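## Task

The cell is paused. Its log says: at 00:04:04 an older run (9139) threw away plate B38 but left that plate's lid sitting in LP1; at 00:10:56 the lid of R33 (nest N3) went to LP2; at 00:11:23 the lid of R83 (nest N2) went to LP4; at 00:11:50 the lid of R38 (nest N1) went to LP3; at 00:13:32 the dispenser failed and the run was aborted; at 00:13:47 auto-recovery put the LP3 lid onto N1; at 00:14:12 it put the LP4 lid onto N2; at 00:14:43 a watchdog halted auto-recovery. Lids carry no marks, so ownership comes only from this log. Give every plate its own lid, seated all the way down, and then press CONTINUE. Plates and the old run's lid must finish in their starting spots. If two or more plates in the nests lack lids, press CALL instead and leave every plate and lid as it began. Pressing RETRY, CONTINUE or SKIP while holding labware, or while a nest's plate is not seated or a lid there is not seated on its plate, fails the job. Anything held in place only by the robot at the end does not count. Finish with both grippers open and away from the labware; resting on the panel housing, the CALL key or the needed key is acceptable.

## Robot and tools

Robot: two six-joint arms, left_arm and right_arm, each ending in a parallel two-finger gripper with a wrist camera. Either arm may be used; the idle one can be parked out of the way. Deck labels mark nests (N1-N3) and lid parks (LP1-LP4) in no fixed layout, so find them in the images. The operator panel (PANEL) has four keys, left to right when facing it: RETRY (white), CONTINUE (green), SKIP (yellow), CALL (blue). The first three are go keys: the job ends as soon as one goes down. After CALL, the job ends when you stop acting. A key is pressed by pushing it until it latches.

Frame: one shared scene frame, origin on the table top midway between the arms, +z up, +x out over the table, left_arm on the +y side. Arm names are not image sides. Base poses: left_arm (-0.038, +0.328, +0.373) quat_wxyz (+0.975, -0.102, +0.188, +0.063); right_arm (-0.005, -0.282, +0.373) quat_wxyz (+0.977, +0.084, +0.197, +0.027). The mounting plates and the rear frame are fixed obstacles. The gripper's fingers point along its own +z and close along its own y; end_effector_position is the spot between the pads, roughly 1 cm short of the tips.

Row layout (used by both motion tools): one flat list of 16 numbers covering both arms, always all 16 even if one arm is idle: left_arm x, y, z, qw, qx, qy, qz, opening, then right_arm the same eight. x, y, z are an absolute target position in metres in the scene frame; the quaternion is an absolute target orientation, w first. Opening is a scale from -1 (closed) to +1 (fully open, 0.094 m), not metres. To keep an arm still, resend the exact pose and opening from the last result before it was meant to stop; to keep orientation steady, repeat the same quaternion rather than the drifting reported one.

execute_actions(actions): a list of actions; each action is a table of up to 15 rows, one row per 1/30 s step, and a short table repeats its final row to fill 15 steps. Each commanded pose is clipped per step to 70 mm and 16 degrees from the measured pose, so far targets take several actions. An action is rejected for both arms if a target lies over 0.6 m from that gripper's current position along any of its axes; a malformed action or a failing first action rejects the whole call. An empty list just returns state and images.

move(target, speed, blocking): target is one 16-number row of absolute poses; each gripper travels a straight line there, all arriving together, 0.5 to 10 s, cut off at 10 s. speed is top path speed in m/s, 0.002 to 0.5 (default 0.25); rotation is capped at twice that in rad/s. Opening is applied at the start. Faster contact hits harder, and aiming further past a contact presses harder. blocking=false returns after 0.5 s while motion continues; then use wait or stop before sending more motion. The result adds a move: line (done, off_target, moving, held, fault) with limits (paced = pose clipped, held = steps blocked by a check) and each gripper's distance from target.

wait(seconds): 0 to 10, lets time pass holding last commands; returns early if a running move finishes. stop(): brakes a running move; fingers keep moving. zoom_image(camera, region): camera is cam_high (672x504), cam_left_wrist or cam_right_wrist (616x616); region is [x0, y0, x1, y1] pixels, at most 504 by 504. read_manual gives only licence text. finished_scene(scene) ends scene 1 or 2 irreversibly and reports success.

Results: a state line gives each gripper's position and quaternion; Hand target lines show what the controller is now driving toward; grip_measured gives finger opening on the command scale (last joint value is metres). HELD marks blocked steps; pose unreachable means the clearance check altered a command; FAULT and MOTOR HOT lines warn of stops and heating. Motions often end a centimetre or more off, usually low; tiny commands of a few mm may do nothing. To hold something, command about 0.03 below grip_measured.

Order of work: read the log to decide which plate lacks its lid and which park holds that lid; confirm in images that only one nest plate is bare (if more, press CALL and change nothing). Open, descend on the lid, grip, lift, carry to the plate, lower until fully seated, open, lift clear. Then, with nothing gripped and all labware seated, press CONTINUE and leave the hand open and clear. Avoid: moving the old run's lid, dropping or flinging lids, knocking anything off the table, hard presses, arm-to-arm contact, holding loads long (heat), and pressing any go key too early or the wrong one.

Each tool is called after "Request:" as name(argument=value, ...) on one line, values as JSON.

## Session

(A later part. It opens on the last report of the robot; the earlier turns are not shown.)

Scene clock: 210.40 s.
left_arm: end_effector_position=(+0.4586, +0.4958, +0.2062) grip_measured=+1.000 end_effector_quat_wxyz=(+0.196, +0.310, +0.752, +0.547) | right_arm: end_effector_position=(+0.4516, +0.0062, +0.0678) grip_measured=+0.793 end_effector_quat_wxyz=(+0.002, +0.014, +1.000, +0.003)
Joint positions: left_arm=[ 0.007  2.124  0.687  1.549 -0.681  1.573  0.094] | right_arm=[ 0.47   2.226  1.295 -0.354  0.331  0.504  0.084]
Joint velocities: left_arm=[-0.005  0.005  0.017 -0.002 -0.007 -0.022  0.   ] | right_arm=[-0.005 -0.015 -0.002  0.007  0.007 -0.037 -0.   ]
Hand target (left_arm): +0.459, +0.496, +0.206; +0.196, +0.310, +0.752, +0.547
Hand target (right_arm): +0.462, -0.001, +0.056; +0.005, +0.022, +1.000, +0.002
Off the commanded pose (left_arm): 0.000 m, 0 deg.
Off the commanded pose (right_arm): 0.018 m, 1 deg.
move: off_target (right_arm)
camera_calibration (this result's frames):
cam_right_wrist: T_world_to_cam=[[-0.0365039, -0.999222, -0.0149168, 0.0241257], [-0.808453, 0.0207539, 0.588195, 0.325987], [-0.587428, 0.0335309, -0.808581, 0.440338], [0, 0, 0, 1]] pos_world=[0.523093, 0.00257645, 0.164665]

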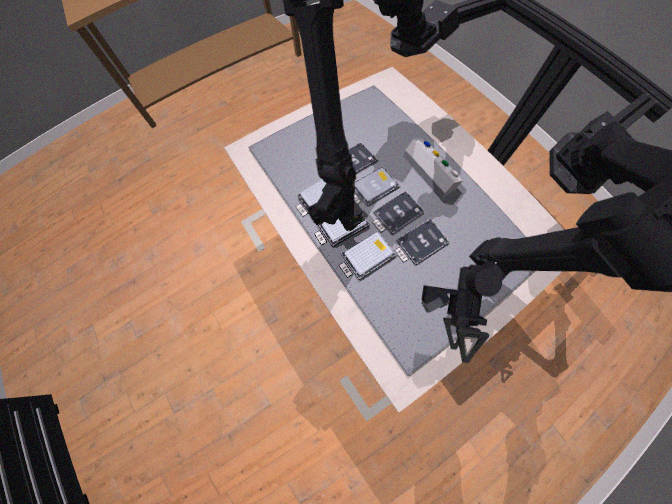

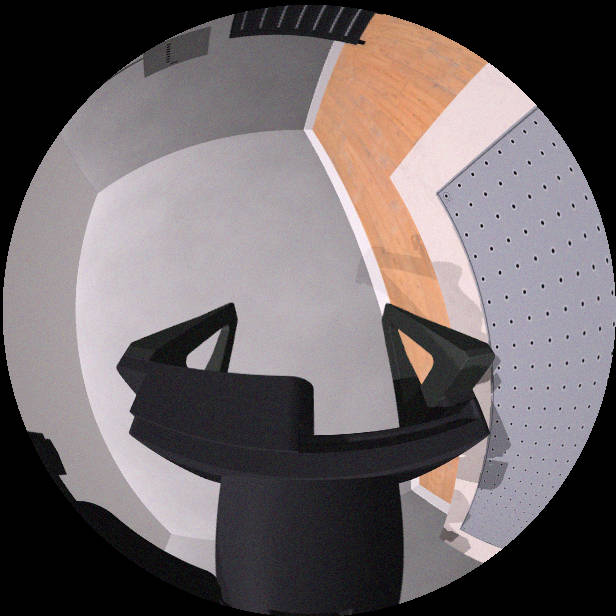

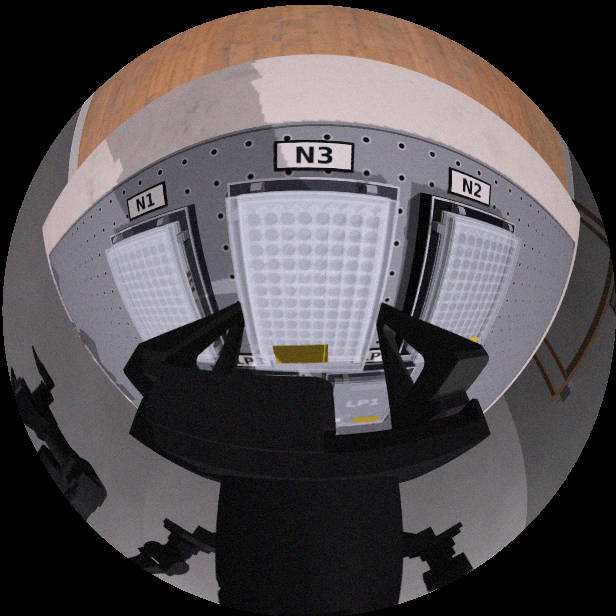

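Request:
move(target=[0.4586,0.4958,0.2062,0.196,0.310,0.752,0.547,1, 0.4609,-0.0011,0.0534,0.0035,0.022,1,0.0015,0.755], speed=0.01)

Request:
zoom_image(camera="cam_right_wrist", region=[205, 170, 415, 380])

Scene clock: 221.20 s.
left_arm: end_effector_position=(+0.4586, +0.4958, +0.2062) grip_measured=+1.000 end_effector_quat_wxyz=(+0.196, +0.310, +0.752, +0.547) | right_arm: end_effector_position=(+0.4499, +0.0060, +0.0660) grip_measured=+0.793 end_effector_quat_wxyz=(+0.001, +0.014, +1.000, +0.002)
Joint positions: left_arm=[ 0.007  2.124  0.687  1.549 -0.681  1.573  0.094] | right_arm=[ 0.47   2.23   1.295 -0.354  0.331  0.504  0.084]
Joint velocities: left_arm=[-0.005 -0.005 -0.007  0.002  0.037 -0.022  0.   ] | right_arm=[-0.005 -0.005 -0.002  0.022  0.037 -0.022  0.   ]
Hand target (left_arm): +0.459, +0.496, +0.206; +0.196, +0.310, +0.752, +0.547
Hand target (right_arm): +0.461, -0.001, +0.054; +0.003, +0.022, +1.000, +0.001
Off the commanded pose (left_arm): 0.000 m, 0 deg.
Off the commanded pose (right_arm): 0.018 m, 1 deg.
move: off_target (right_arm)
camera_calibration (this result's frames):
cam_right_wrist: T_world_to_cam=[[-0.0353016, -0.99929, -0.013147, 0.0231693], [-0.806591, 0.0207221, 0.590747, 0.32462], [-0.590055, 0.0314585, -0.80675, 0.439012], [0, 0, 0, 1]] pos_world=[0.521694, 0.00261542, 0.162709]

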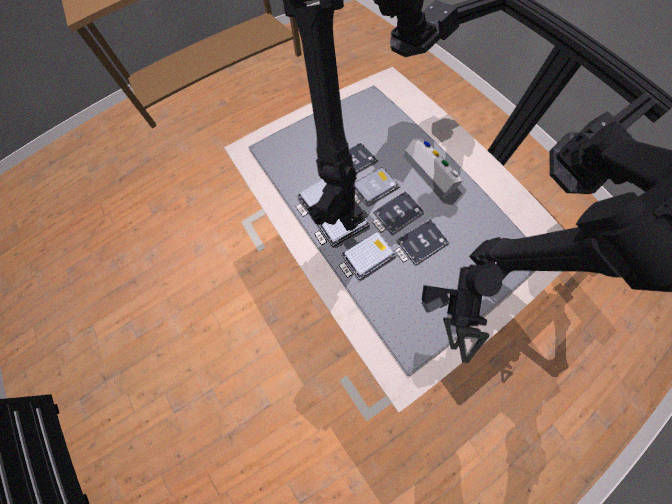

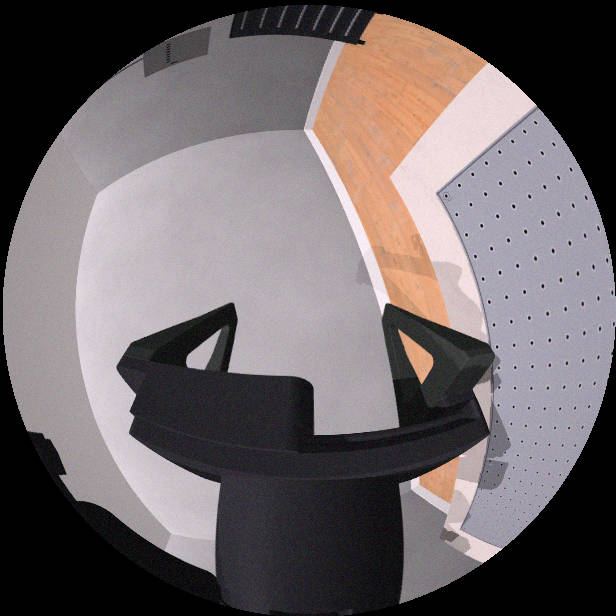

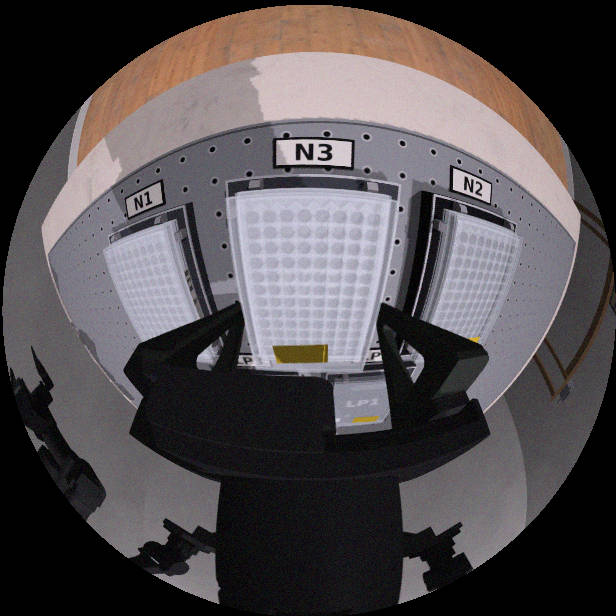

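Region (205, 170, 415, 380) of cam_right_wrist's 616x616 image, scaled by 2.400, with more detail than that image has.

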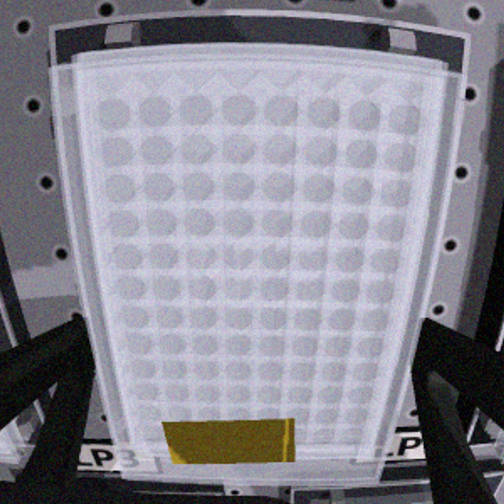

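Request:
move(target=[0.4586,0.4958,0.2062,0.196,0.310,0.752,0.547,1, 0.4611,-0.0016,0.0495,0.0035,0.022,1,0.0015,0.755], speed=0.01)

Request:
zoom_image(camera="cam_right_wrist", region=[205, 170, 415, 380])

Scene clock: 228.07 s.
left_arm: end_effector_position=(+0.4586, +0.4958, +0.2062) grip_measured=+1.000 end_effector_quat_wxyz=(+0.196, +0.310, +0.752, +0.547) | right_arm: end_effector_position=(+0.4504, +0.0058, +0.0627) grip_measured=+0.793 end_effector_quat_wxyz=(+0.001, +0.014, +1.000, +0.002)
Joint positions: left_arm=[ 0.007  2.124  0.687  1.549 -0.681  1.573  0.094] | right_arm=[ 0.467  2.238  1.3   -0.35   0.331  0.502  0.084]
Joint velocities: left_arm=[-0.024 -0.005  0.027  0.002  0.007 -0.037  0.   ] | right_arm=[-0.005 -0.005  0.012 -0.012  0.007  0.066 -0.001]
Hand target (left_arm): +0.459, +0.496, +0.206; +0.196, +0.310, +0.752, +0.547
Hand target (right_arm): +0.461, -0.002, +0.050; +0.003, +0.022, +1.000, +0.001
Off the commanded pose (left_arm): 0.000 m, 0 deg.
Off the commanded pose (right_arm): 0.018 m, 1 deg.
move: off_target (right_arm)
camera_calibration (this result's frames):
cam_right_wrist: T_world_to_cam=[[-0.03695, -0.999233, -0.012956, 0.0236006], [-0.806781, 0.0221779, 0.590434, 0.327108], [-0.589694, 0.0322693, -0.806982, 0.436444], [0, 0, 0, 1]] pos_world=[0.522145, 0.00224421, 0.159373]

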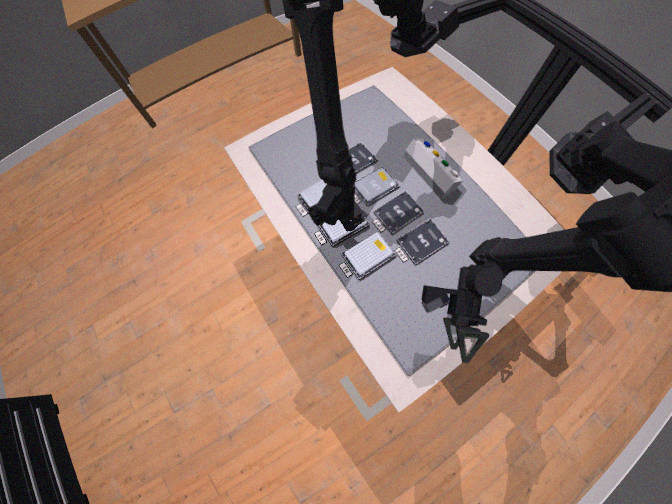

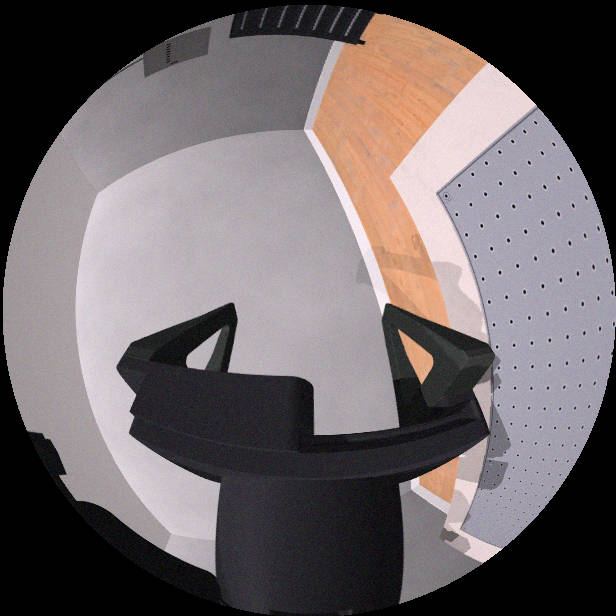

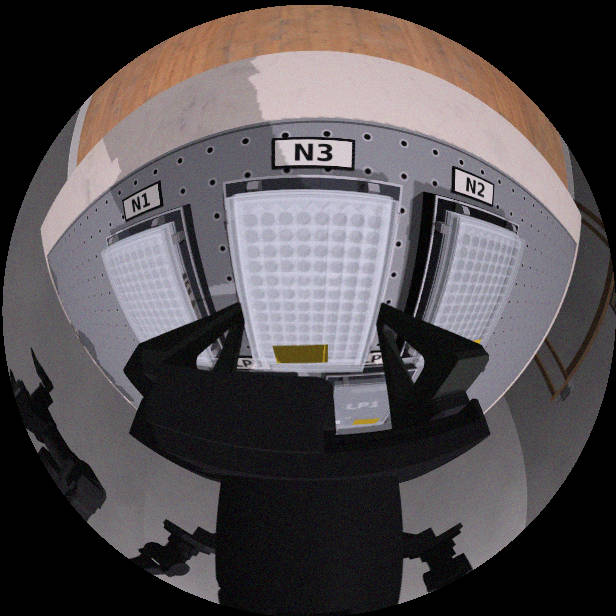

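Region (205, 170, 415, 380) of cam_right_wrist's 616x616 image, scaled by 2.400, with more detail than that image has.

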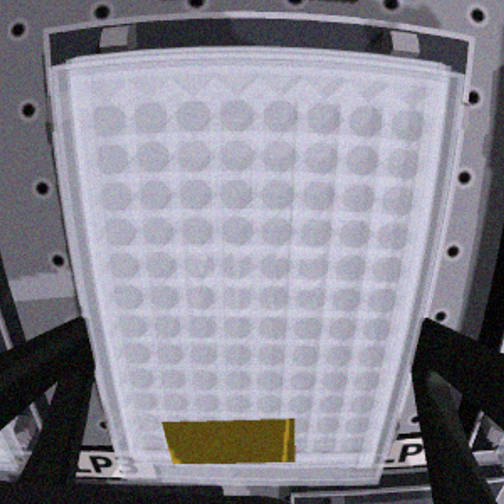

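Request:
move(target=[0.4586,0.4958,0.2062,0.196,0.310,0.752,0.547,1, 0.4608,-0.0014,0.0462,0.0035,0.022,1,0.0015,0.755], speed=0.01)

Request:
zoom_image(camera="cam_right_wrist", region=[205, 170, 415, 380])

Scene clock: 233.67 s.
left_arm: end_effector_position=(+0.4586, +0.4958, +0.2062) grip_measured=+1.000 end_effector_quat_wxyz=(+0.196, +0.310, +0.752, +0.547) | right_arm: end_effector_position=(+0.4495, +0.0062, +0.0604) grip_measured=+0.793 end_effector_quat_wxyz=(+0.001, +0.014, +1.000, +0.002)
Joint positions: left_arm=[ 0.007  2.124  0.687  1.549 -0.681  1.573  0.094] | right_arm=[ 0.467  2.243  1.301 -0.346  0.331  0.501  0.084]
Joint velocities: left_arm=[-0.005 -0.005 -0.002  0.012  0.022  0.037  0.   ] | right_arm=[-0.005 -0.005 -0.002 -0.002 -0.022 -0.037 -0.   ]
Hand target (left_arm): +0.459, +0.496, +0.206; +0.196, +0.310, +0.752, +0.547
Hand target (right_arm): +0.460, -0.002, +0.047; +0.003, +0.022, +1.000, +0.001
Off the commanded pose (left_arm): 0.000 m, 0 deg.
Off the commanded pose (right_arm): 0.020 m, 1 deg.
move: off_target (right_arm)
camera_calibration (this result's frames):
cam_right_wrist: T_world_to_cam=[[-0.0354252, -0.999288, -0.0129533, 0.0232668], [-0.806817, 0.0209485, 0.59043, 0.32773], [-0.589739, 0.0313671, -0.806985, 0.434082], [0, 0, 0, 1]] pos_world=[0.521237, 0.00276889, 0.157098]

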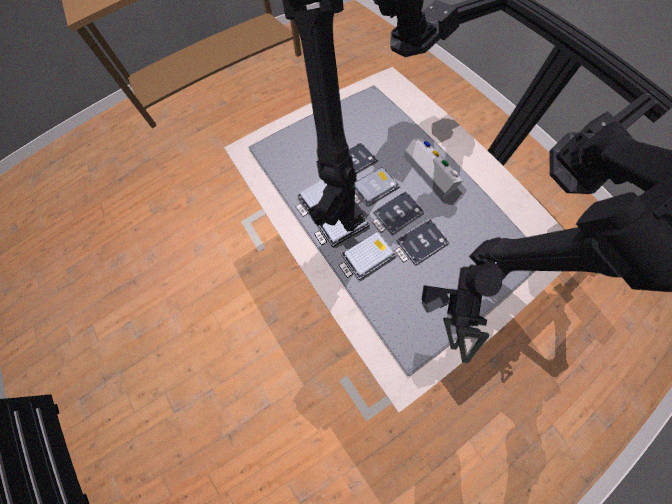

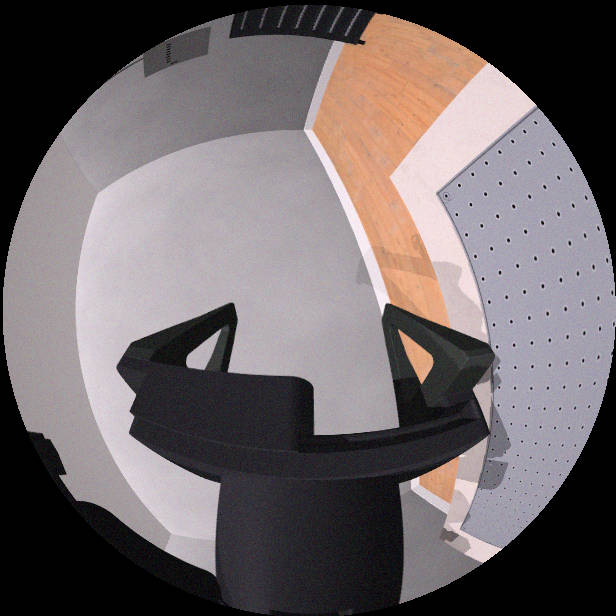

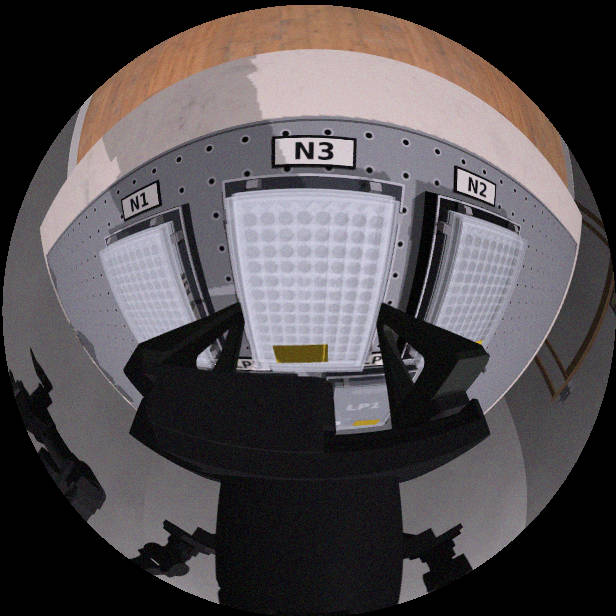

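Region (205, 170, 415, 380) of cam_right_wrist's 616x616 image, scaled by 2.400, with more detail than that image has.

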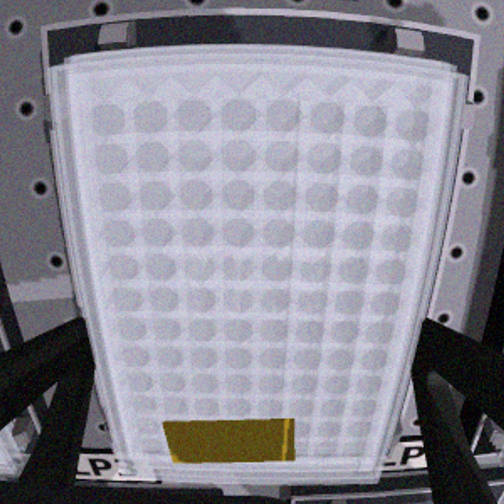

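Request:
execute_actions(actions=[[[0.4586,0.4958,0.2062,0.196,0.310,0.752,0.547,1, 0.4608,-0.0014,0.048,0.0035,0.022,1,0.0015,0.79],[0.4586,0.4958,0.2062,0.196,0.310,0.752,0.547,1, 0.4608,-0.0014,0.048,0.0035,0.022,1,0.0015,0.80],[0.4586,0.4958,0.2062,0.196,0.310,0.752,0.547,1, 0.4608,-0.0014,0.048,0.0035,0.022,1,0.0015,0.82],[0.4586,0.4958,0.2062,0.196,0.310,0.752,0.547,1, 0.4608,-0.0014,0.048,0.0035,0.022,1,0.0015,0.85],[0.4586,0.4958,0.2062,0.196,0.310,0.752,0.547,1, 0.4608,-0.0014,0.048,0.0035,0.022,1,0.0015,0.9],[0.4586,0.4958,0.2062,0.196,0.310,0.752,0.547,1, 0.4608,-0.0014,0.048,0.0035,0.022,1,0.0015,1]]])

Request:
move(target=[0.4586,0.4958,0.2062,0.196,0.310,0.752,0.547,1, 0.445,-0.002,0.11,0,0.016,1,0,1], speed=0.08)

Scene clock: 241.80 s.
left_arm: end_effector_position=(+0.4586, +0.4958, +0.2062) grip_measured=+1.000 end_effector_quat_wxyz=(+0.196, +0.310, +0.752, +0.547) | right_arm: end_effector_position=(+0.4497, +0.0063, +0.0604) grip_measured=+1.000 end_effector_quat_wxyz=(+0.001, +0.014, +1.000, +0.002)
Joint positions: left_arm=[ 0.007  2.124  0.687  1.549 -0.681  1.573  0.094] | right_arm=[ 0.467  2.243  1.301 -0.346  0.331  0.501  0.094]
Joint velocities: left_arm=[-0.005 -0.005 -0.007 -0.002 -0.022  0.007  0.   ] | right_arm=[-0.015 -0.005  0.012 -0.007  0.037 -0.037  0.   ]
Hand target (left_arm): +0.459, +0.496, +0.206; +0.196, +0.310, +0.752, +0.547
Hand target (right_arm): +0.461, -0.002, +0.049; +0.004, +0.022, +1.000, +0.001
Off the commanded pose (left_arm): 0.000 m, 0 deg.
Off the commanded pose (right_arm): 0.018 m, 1 deg.
Step readings (end_effector_position):
0: left_arm (+0.4586, +0.4958, +0.2062) | right_arm (+0.4495, +0.0062, +0.0604)
1: left_arm (+0.4586, +0.4958, +0.2062) | right_arm (+0.4495, +0.0062, +0.0604)
2: left_arm (+0.4586, +0.4958, +0.2062) | right_arm (+0.4495, +0.0062, +0.0604)
4: left_arm (+0.4586, +0.4958, +0.2062) | right_arm (+0.4495, +0.0062, +0.0604)
8: left_arm (+0.4586, +0.4958, +0.2062) | right_arm (+0.4497, +0.0063, +0.0604)
15: end_effector_position above
camera_calibration (this result's frames):
cam_right_wrist: T_world_to_cam=[[-0.0355455, -0.999282, -0.0131294, 0.0234287], [-0.807004, 0.0209518, 0.590175, 0.327968], [-0.589476, 0.0315735, -0.807169, 0.434133], [0, 0, 0, 1]] pos_world=[0.521415, 0.00283326, 0.157168]

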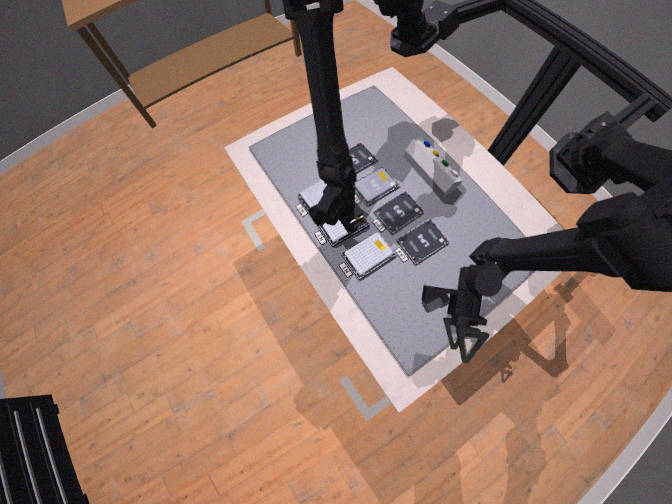

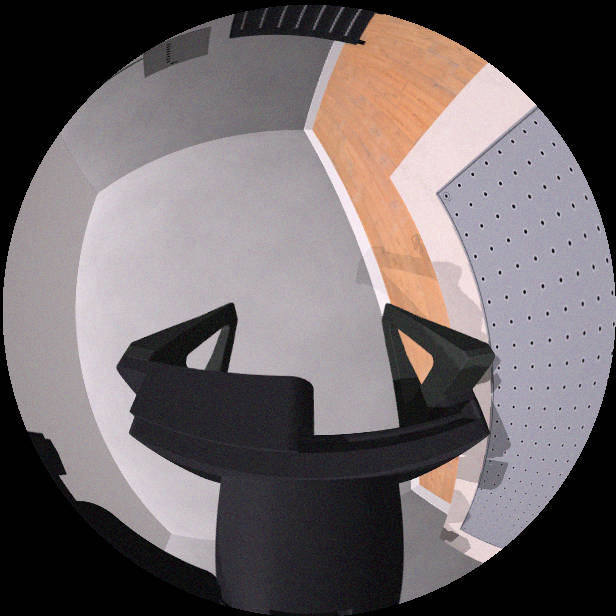

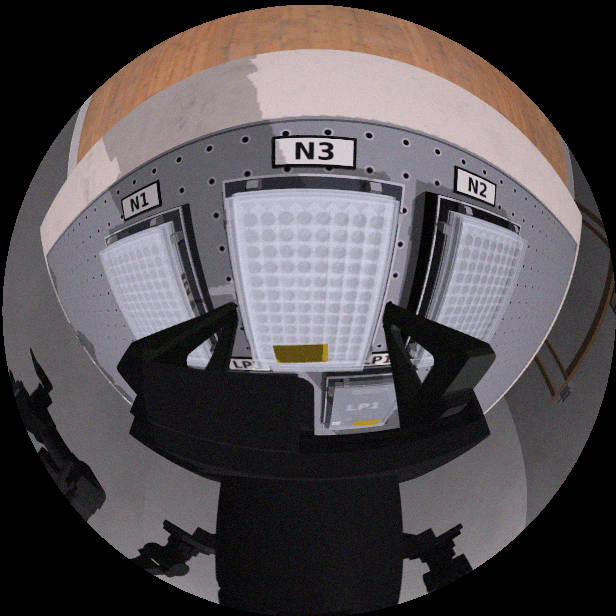

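Scene clock: 242.77 s.
left_arm: end_effector_position=(+0.4586, +0.4958, +0.2062) grip_measured=+1.000 end_effector_quat_wxyz=(+0.196, +0.310, +0.752, +0.547) | right_arm: end_effector_position=(+0.4542, -0.0095, +0.1050) grip_measured=+1.000 end_effector_quat_wxyz=(+0.004, +0.022, +1.000, +0.001)
Joint positions: left_arm=[ 0.007  2.124  0.687  1.549 -0.681  1.573  0.094] | right_arm=[ 0.467  2.124  1.232 -0.391  0.334  0.515  0.094]
Joint velocities: left_arm=[ 0.015  0.015  0.002 -0.007 -0.022 -0.022  0.   ] | right_arm=[-0.005  0.005  0.002 -0.007 -0.007 -0.007  0.   ]
Hand target (left_arm): +0.459, +0.496, +0.206; +0.196, +0.310, +0.752, +0.547
Hand target (right_arm): +0.445, -0.003, +0.110; +0.000, +0.016, +1.000, +0.000
Off the commanded pose (left_arm): 0.000 m, 0 deg.
Off the commanded pose (right_arm): 0.013 m, 1 deg.
move: off_target (right_arm)
camera_calibration (this result's frames):
cam_right_wrist: T_world_to_cam=[[-0.0512109, -0.998613, -0.0122035, 0.0154247], [-0.810016, 0.0343854, 0.585399, 0.30755], [-0.584168, 0.0398639, -0.810653, 0.471294], [0, 0, 0, 1]] pos_world=[0.525225, -0.0139596, 0.202205]

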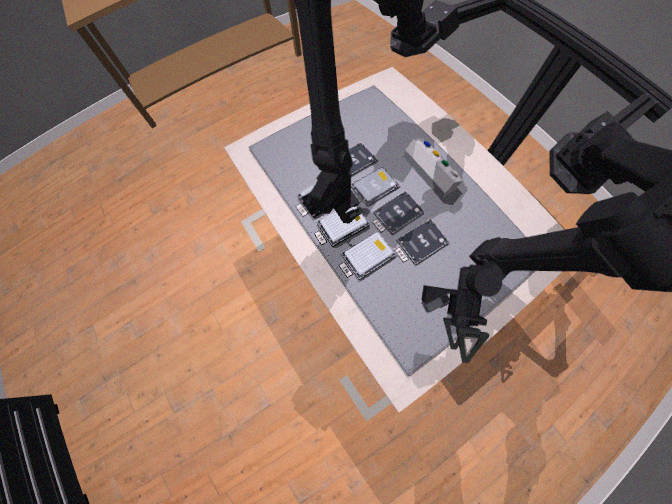

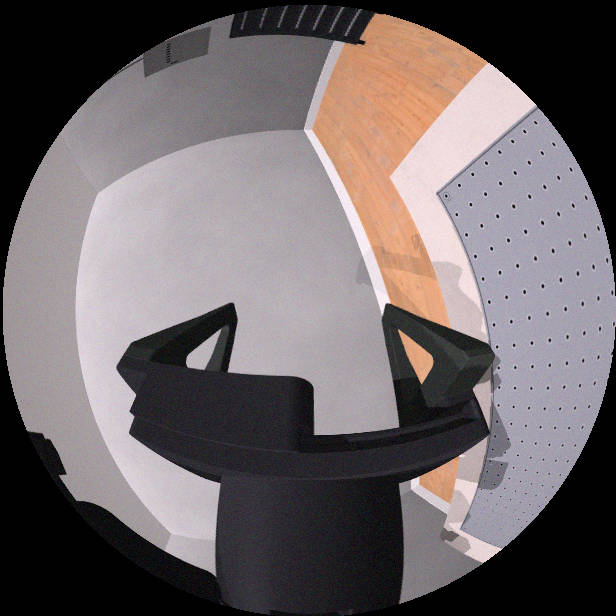

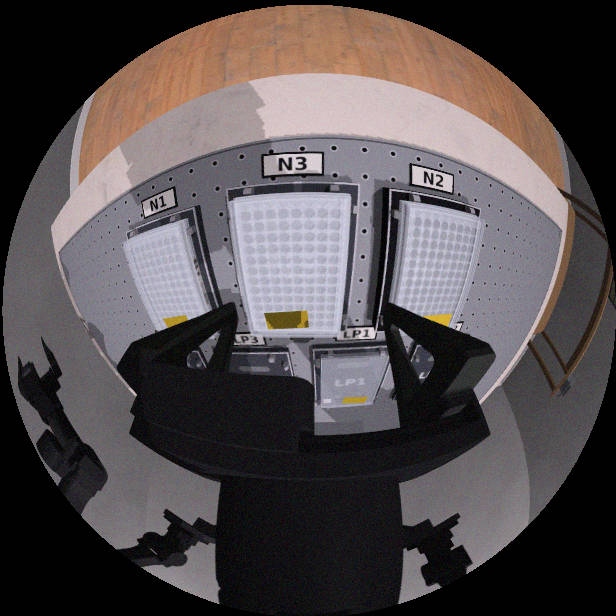

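Request:
zoom_image(camera="cam_right_wrist", region=[220, 175, 380, 345])

Request:
zoom_image(camera="cam_right_wrist", region=[330, 175, 500, 335])

Region (220, 175, 380, 345) of cam_right_wrist's 616x616 image, scaled by 2.965, with more detail than that image has; it fills the left 474 columns of this view, and the rest is white.

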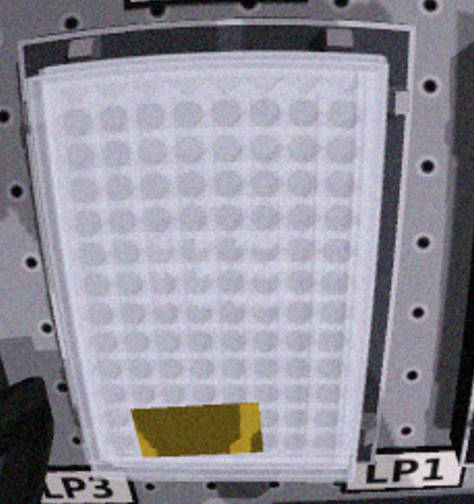

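Region (330, 175, 500, 335) of cam_right_wrist's 616x616 image, scaled by 2.965, with more detail than that image has; it fills the top 474 rows of this view, and the rest is white.

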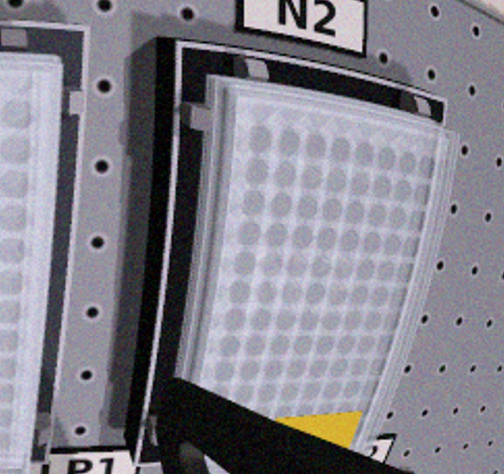

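Request:
move(target=[0.4586,0.4958,0.2062,0.196,0.310,0.752,0.547,1, 0.06,0.0,0.19,0.1,0,0.995,0,-1], speed=0.25)

Scene clock: 258.63 s.
left_arm: end_effector_position=(+0.4586, +0.4958, +0.2062) grip_measured=+1.000 end_effector_quat_wxyz=(+0.196, +0.310, +0.752, +0.547) | right_arm: end_effector_position=(+0.0618, -0.0024, +0.1927) grip_measured=-0.978 end_effector_quat_wxyz=(+0.101, -0.003, +0.995, +0.014)
Joint positions: left_arm=[ 0.007  2.124  0.687  1.549 -0.681  1.573  0.094] | right_arm=[ 1.358  2.131  0.549 -0.02   0.615  1.394  0.001]
Joint velocities: left_arm=[-0.015  0.005  0.012 -0.012 -0.007 -0.037  0.   ] | right_arm=[-0.005 -0.005 -0.017 -0.032 -0.037 -0.022  0.001]
Hand target (left_arm): +0.459, +0.496, +0.206; +0.196, +0.310, +0.752, +0.547
Hand target (right_arm): +0.061, -0.003, +0.189; +0.102, +0.001, +0.995, +0.007
Off the commanded pose (left_arm): 0.000 m, 0 deg.
Off the commanded pose (right_arm): 0.004 m, 2 deg.
move: done
camera_calibration (this result's frames):
cam_right_wrist: T_world_to_cam=[[0.0037665, -0.999259, -0.0383042, 0.00518421], [-0.908236, -0.0194466, 0.418006, -0.0235765], [-0.418441, 0.0332148, -0.907637, 0.321269], [0, 0, 0, 1]] pos_world=[0.113, -0.00594903, 0.301649]

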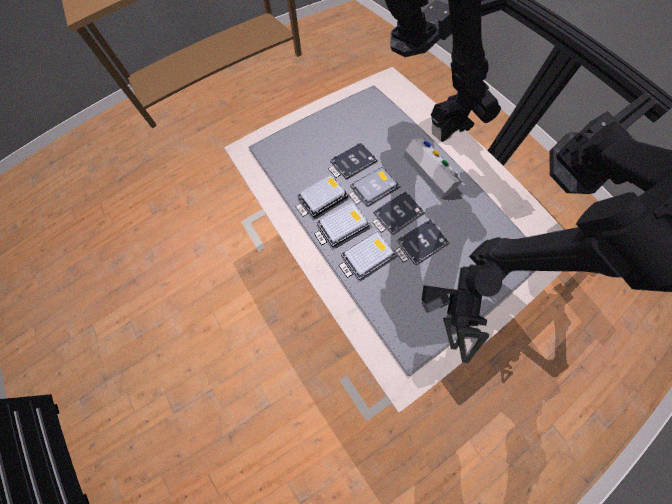

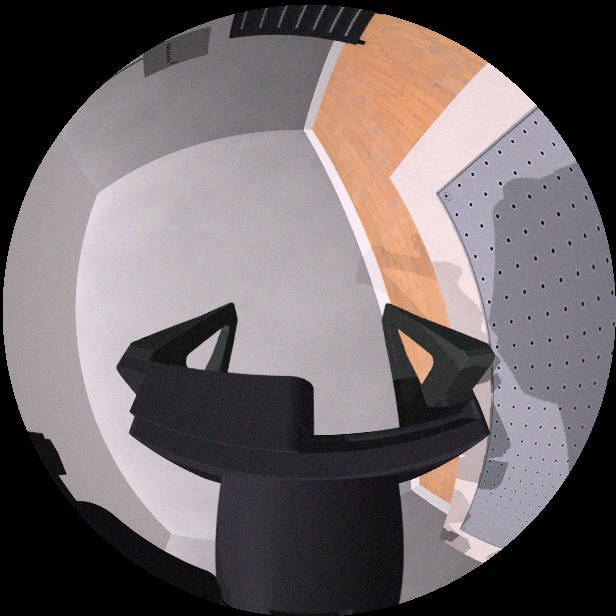

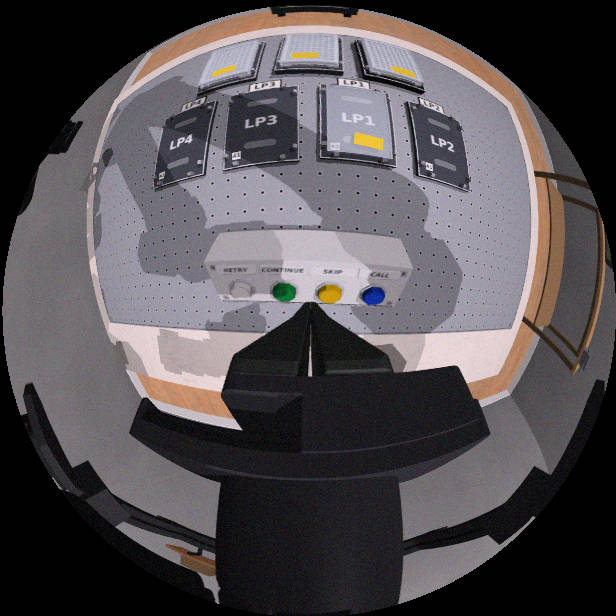

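Request:
zoom_image(camera="cam_right_wrist", region=[190, 25, 430, 105])

Request:
zoom_image(camera="cam_high", region=[292, 165, 402, 285])

Request:
zoom_image(camera="cam_right_wrist", region=[195, 215, 425, 325])

Region (190, 25, 430, 105) of cam_right_wrist's 616x616 image, scaled by 2.100, with more detail than that image has.

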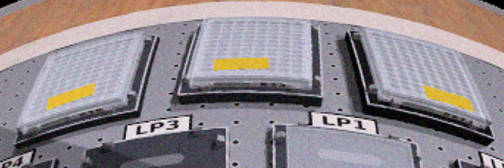

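Region (292, 165, 402, 285) of cam_high's 672x504 image, scaled by 4.200, with more detail than that image has; it fills the left 462 columns of this view, and the rest is white.

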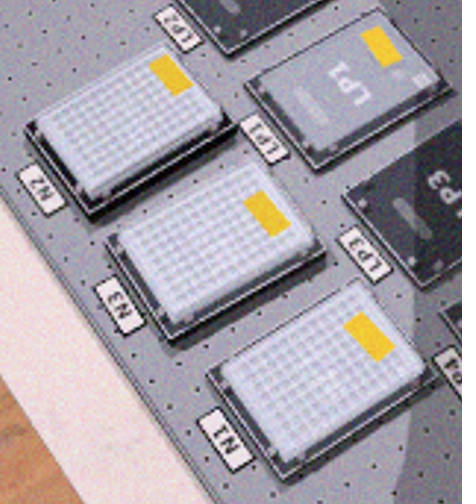

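Region (195, 215, 425, 325) of cam_right_wrist's 616x616 image, scaled by 2.191, with more detail than that image has; it fills the top 241 rows of this view, and the rest is white.

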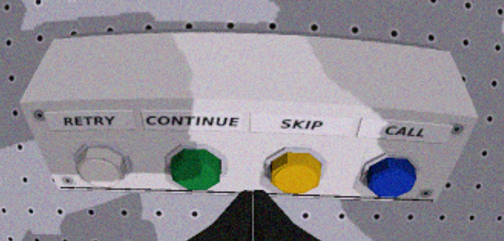

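Request:
zoom_image(camera="cam_right_wrist", region=[270, 40, 350, 85])

Request:
zoom_image(camera="cam_right_wrist", region=[350, 35, 430, 100])

Request:
zoom_image(camera="cam_right_wrist", region=[190, 35, 270, 100])

Region (270, 40, 350, 85) of cam_right_wrist's 616x616 image, scaled by 6.300, with more detail than that image has; it fills the top 284 rows of this view, and the rest is white.

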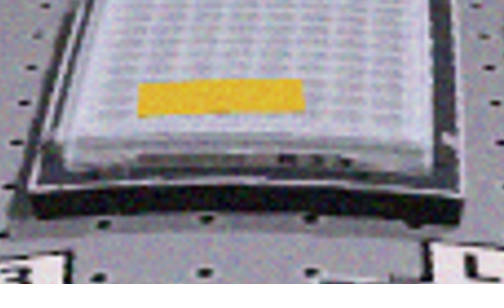

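Region (350, 35, 430, 100) of cam_right_wrist's 616x616 image, scaled by 6.300, with more detail than that image has; it fills the top 410 rows of this view, and the rest is white.

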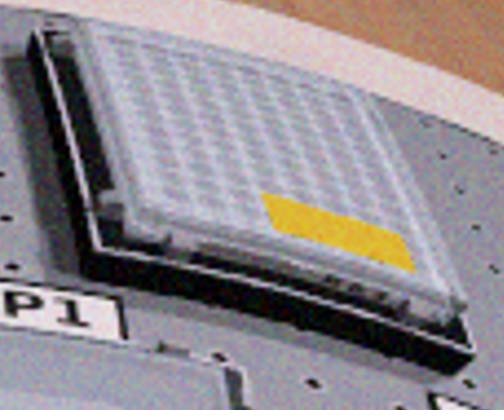

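Region (190, 35, 270, 100) of cam_right_wrist's 616x616 image, scaled by 6.300, with more detail than that image has; it fills the top 410 rows of this view, and the rest is white.

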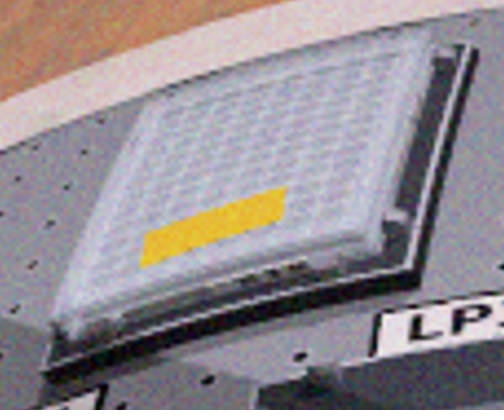

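Request:
move(target=[0.4586,0.4958,0.2062,0.196,0.310,0.752,0.547,1, 0.017,0.027,0.13,0.174,0,0.985,0,-1], speed=0.12)

Request:
zoom_image(camera="cam_right_wrist", region=[200, 180, 420, 340])

Scene clock: 277.83 s.
left_arm: end_effector_position=(+0.4586, +0.4958, +0.2062) grip_measured=+1.000 end_effector_quat_wxyz=(+0.196, +0.310, +0.752, +0.547) | right_arm: end_effector_position=(+0.0218, +0.0282, +0.1316) grip_measured=-0.978 end_effector_quat_wxyz=(+0.171, +0.003, +0.985, +0.002)
Joint positions: left_arm=[ 0.007  2.124  0.687  1.549 -0.681  1.573  0.094] | right_arm=[ 1.475  2.45   0.739 -0.     0.748  1.563  0.001]
Joint velocities: left_arm=[-0.015 -0.005 -0.007 -0.002  0.081  0.022  0.   ] | right_arm=[ 0.005 -0.005 -0.017  0.002 -0.022  0.022 -0.001]
Hand target (left_arm): +0.459, +0.496, +0.206; +0.196, +0.310, +0.752, +0.547
Hand target (right_arm): +0.017, +0.028, +0.131; +0.174, -0.000, +0.985, +0.002
Off the commanded pose (left_arm): 0.000 m, 0 deg.
Off the commanded pose (right_arm): 0.005 m, 1 deg.
move: done
camera_calibration (this result's frames):
cam_right_wrist: T_world_to_cam=[[-0.0100754, -0.999798, -0.0173702, 0.0310604], [-0.95805, 0.00467598, 0.286564, -0.0161194], [-0.286425, 0.0195287, -0.957904, 0.252234], [0, 0, 0, 1]] pos_world=[0.0571159, 0.0262037, 0.246775]

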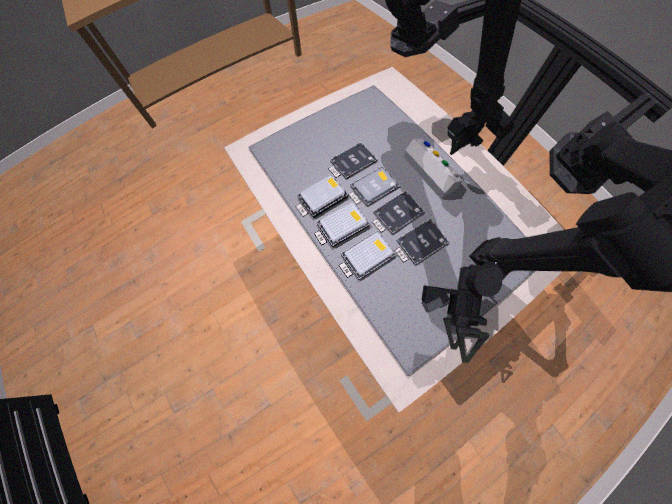

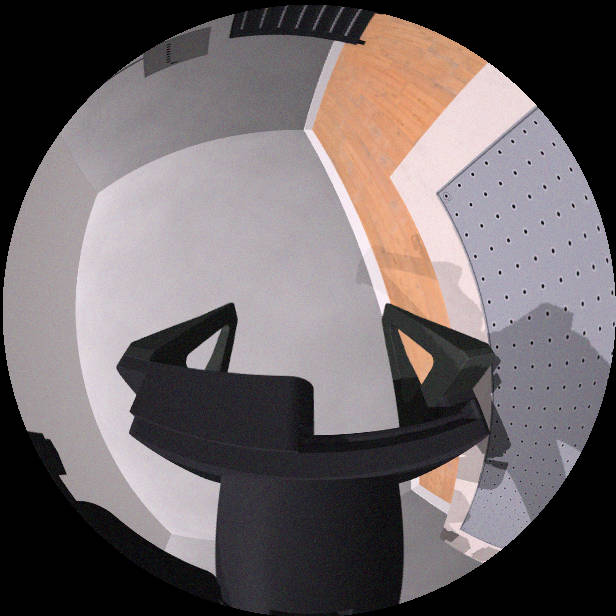

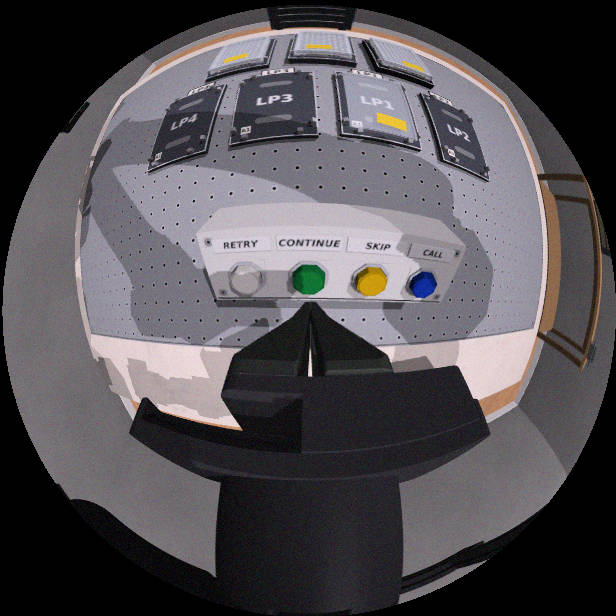

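Region (200, 180, 420, 340) of cam_right_wrist's 616x616 image, scaled by 2.291, with more detail than that image has; it fills the top 367 rows of this view, and the rest is white.

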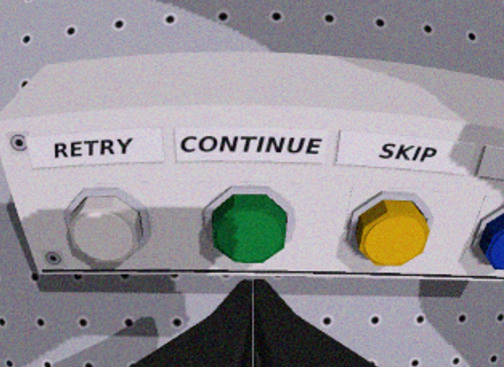

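Request:
move(target=[0.4586,0.4958,0.2062,0.196,0.310,0.752,0.547,1, 0.019,0.029,0.101,0.174,0,0.985,0,-1], speed=0.05)

Request:
zoom_image(camera="cam_right_wrist", region=[200, 180, 420, 340])

Scene clock: 288.33 s.
left_arm: end_effector_position=(+0.4586, +0.4958, +0.2062) grip_measured=+1.000 end_effector_quat_wxyz=(+0.196, +0.310, +0.752, +0.547) | right_arm: end_effector_position=(+0.0142, +0.0317, +0.1091) grip_measured=-0.978 end_effector_quat_wxyz=(+0.174, -0.004, +0.985, +0.006)
Joint positions: left_arm=[ 0.007  2.124  0.687  1.549 -0.681  1.573  0.094] | right_arm=[1.471 2.53  0.772 0.064 0.755 1.534 0.001]
Joint velocities: left_arm=[-0.005 -0.034  0.002  0.007 -0.066 -0.007  0.   ] | right_arm=[ 0.005 -0.015  0.017  0.012 -0.037 -0.037 -0.   ]
Hand target (left_arm): +0.459, +0.496, +0.206; +0.196, +0.310, +0.752, +0.547
Hand target (right_arm): +0.019, +0.029, +0.101; +0.174, +0.000, +0.985, -0.000
Off the commanded pose (left_arm): 0.000 m, 0 deg.
Off the commanded pose (right_arm): 0.010 m, 1 deg.
move: done
camera_calibration (this result's frames):
cam_right_wrist: T_world_to_cam=[[0.00637285, -0.999713, -0.0231074, 0.0345249], [-0.959895, -0.0125928, 0.280077, -0.0156424], [-0.280288, 0.0203958, -0.959699, 0.22847], [0, 0, 0, 1]] pos_world=[0.0488022, 0.0296582, 0.224441]

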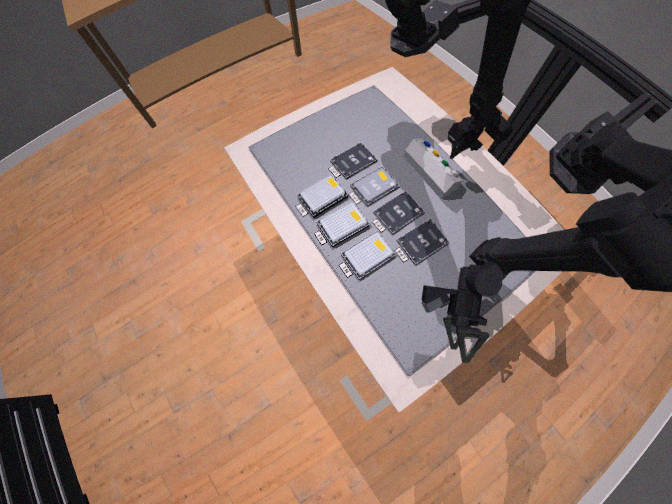

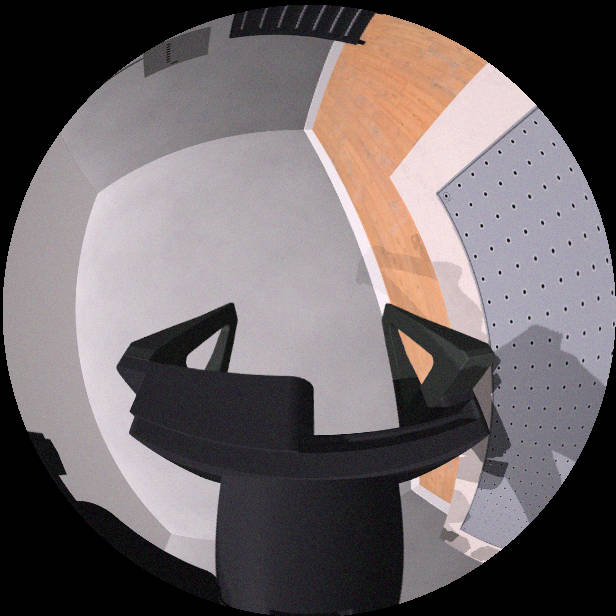

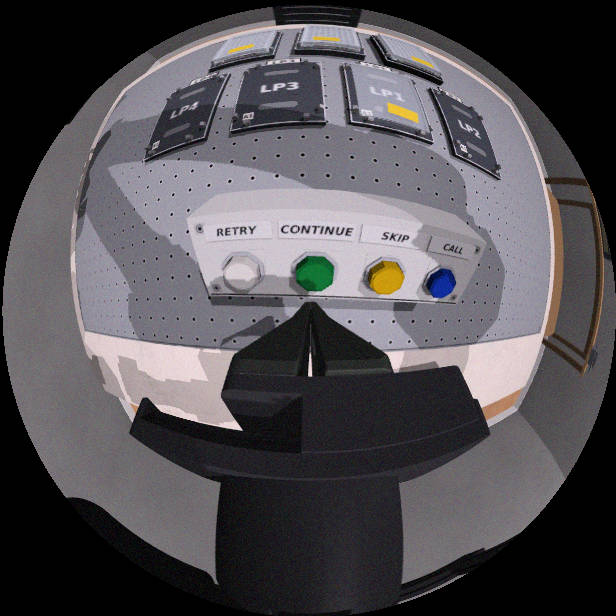

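Region (200, 180, 420, 340) of cam_right_wrist's 616x616 image, scaled by 2.291, with more detail than that image has; it fills the top 367 rows of this view, and the rest is white.

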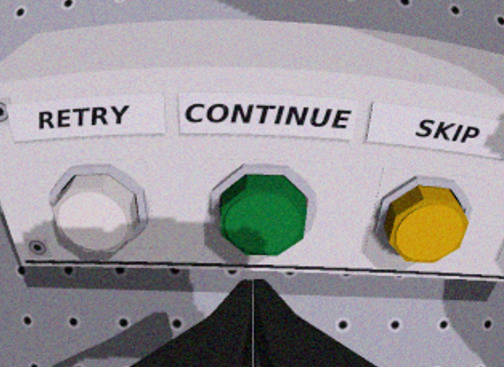

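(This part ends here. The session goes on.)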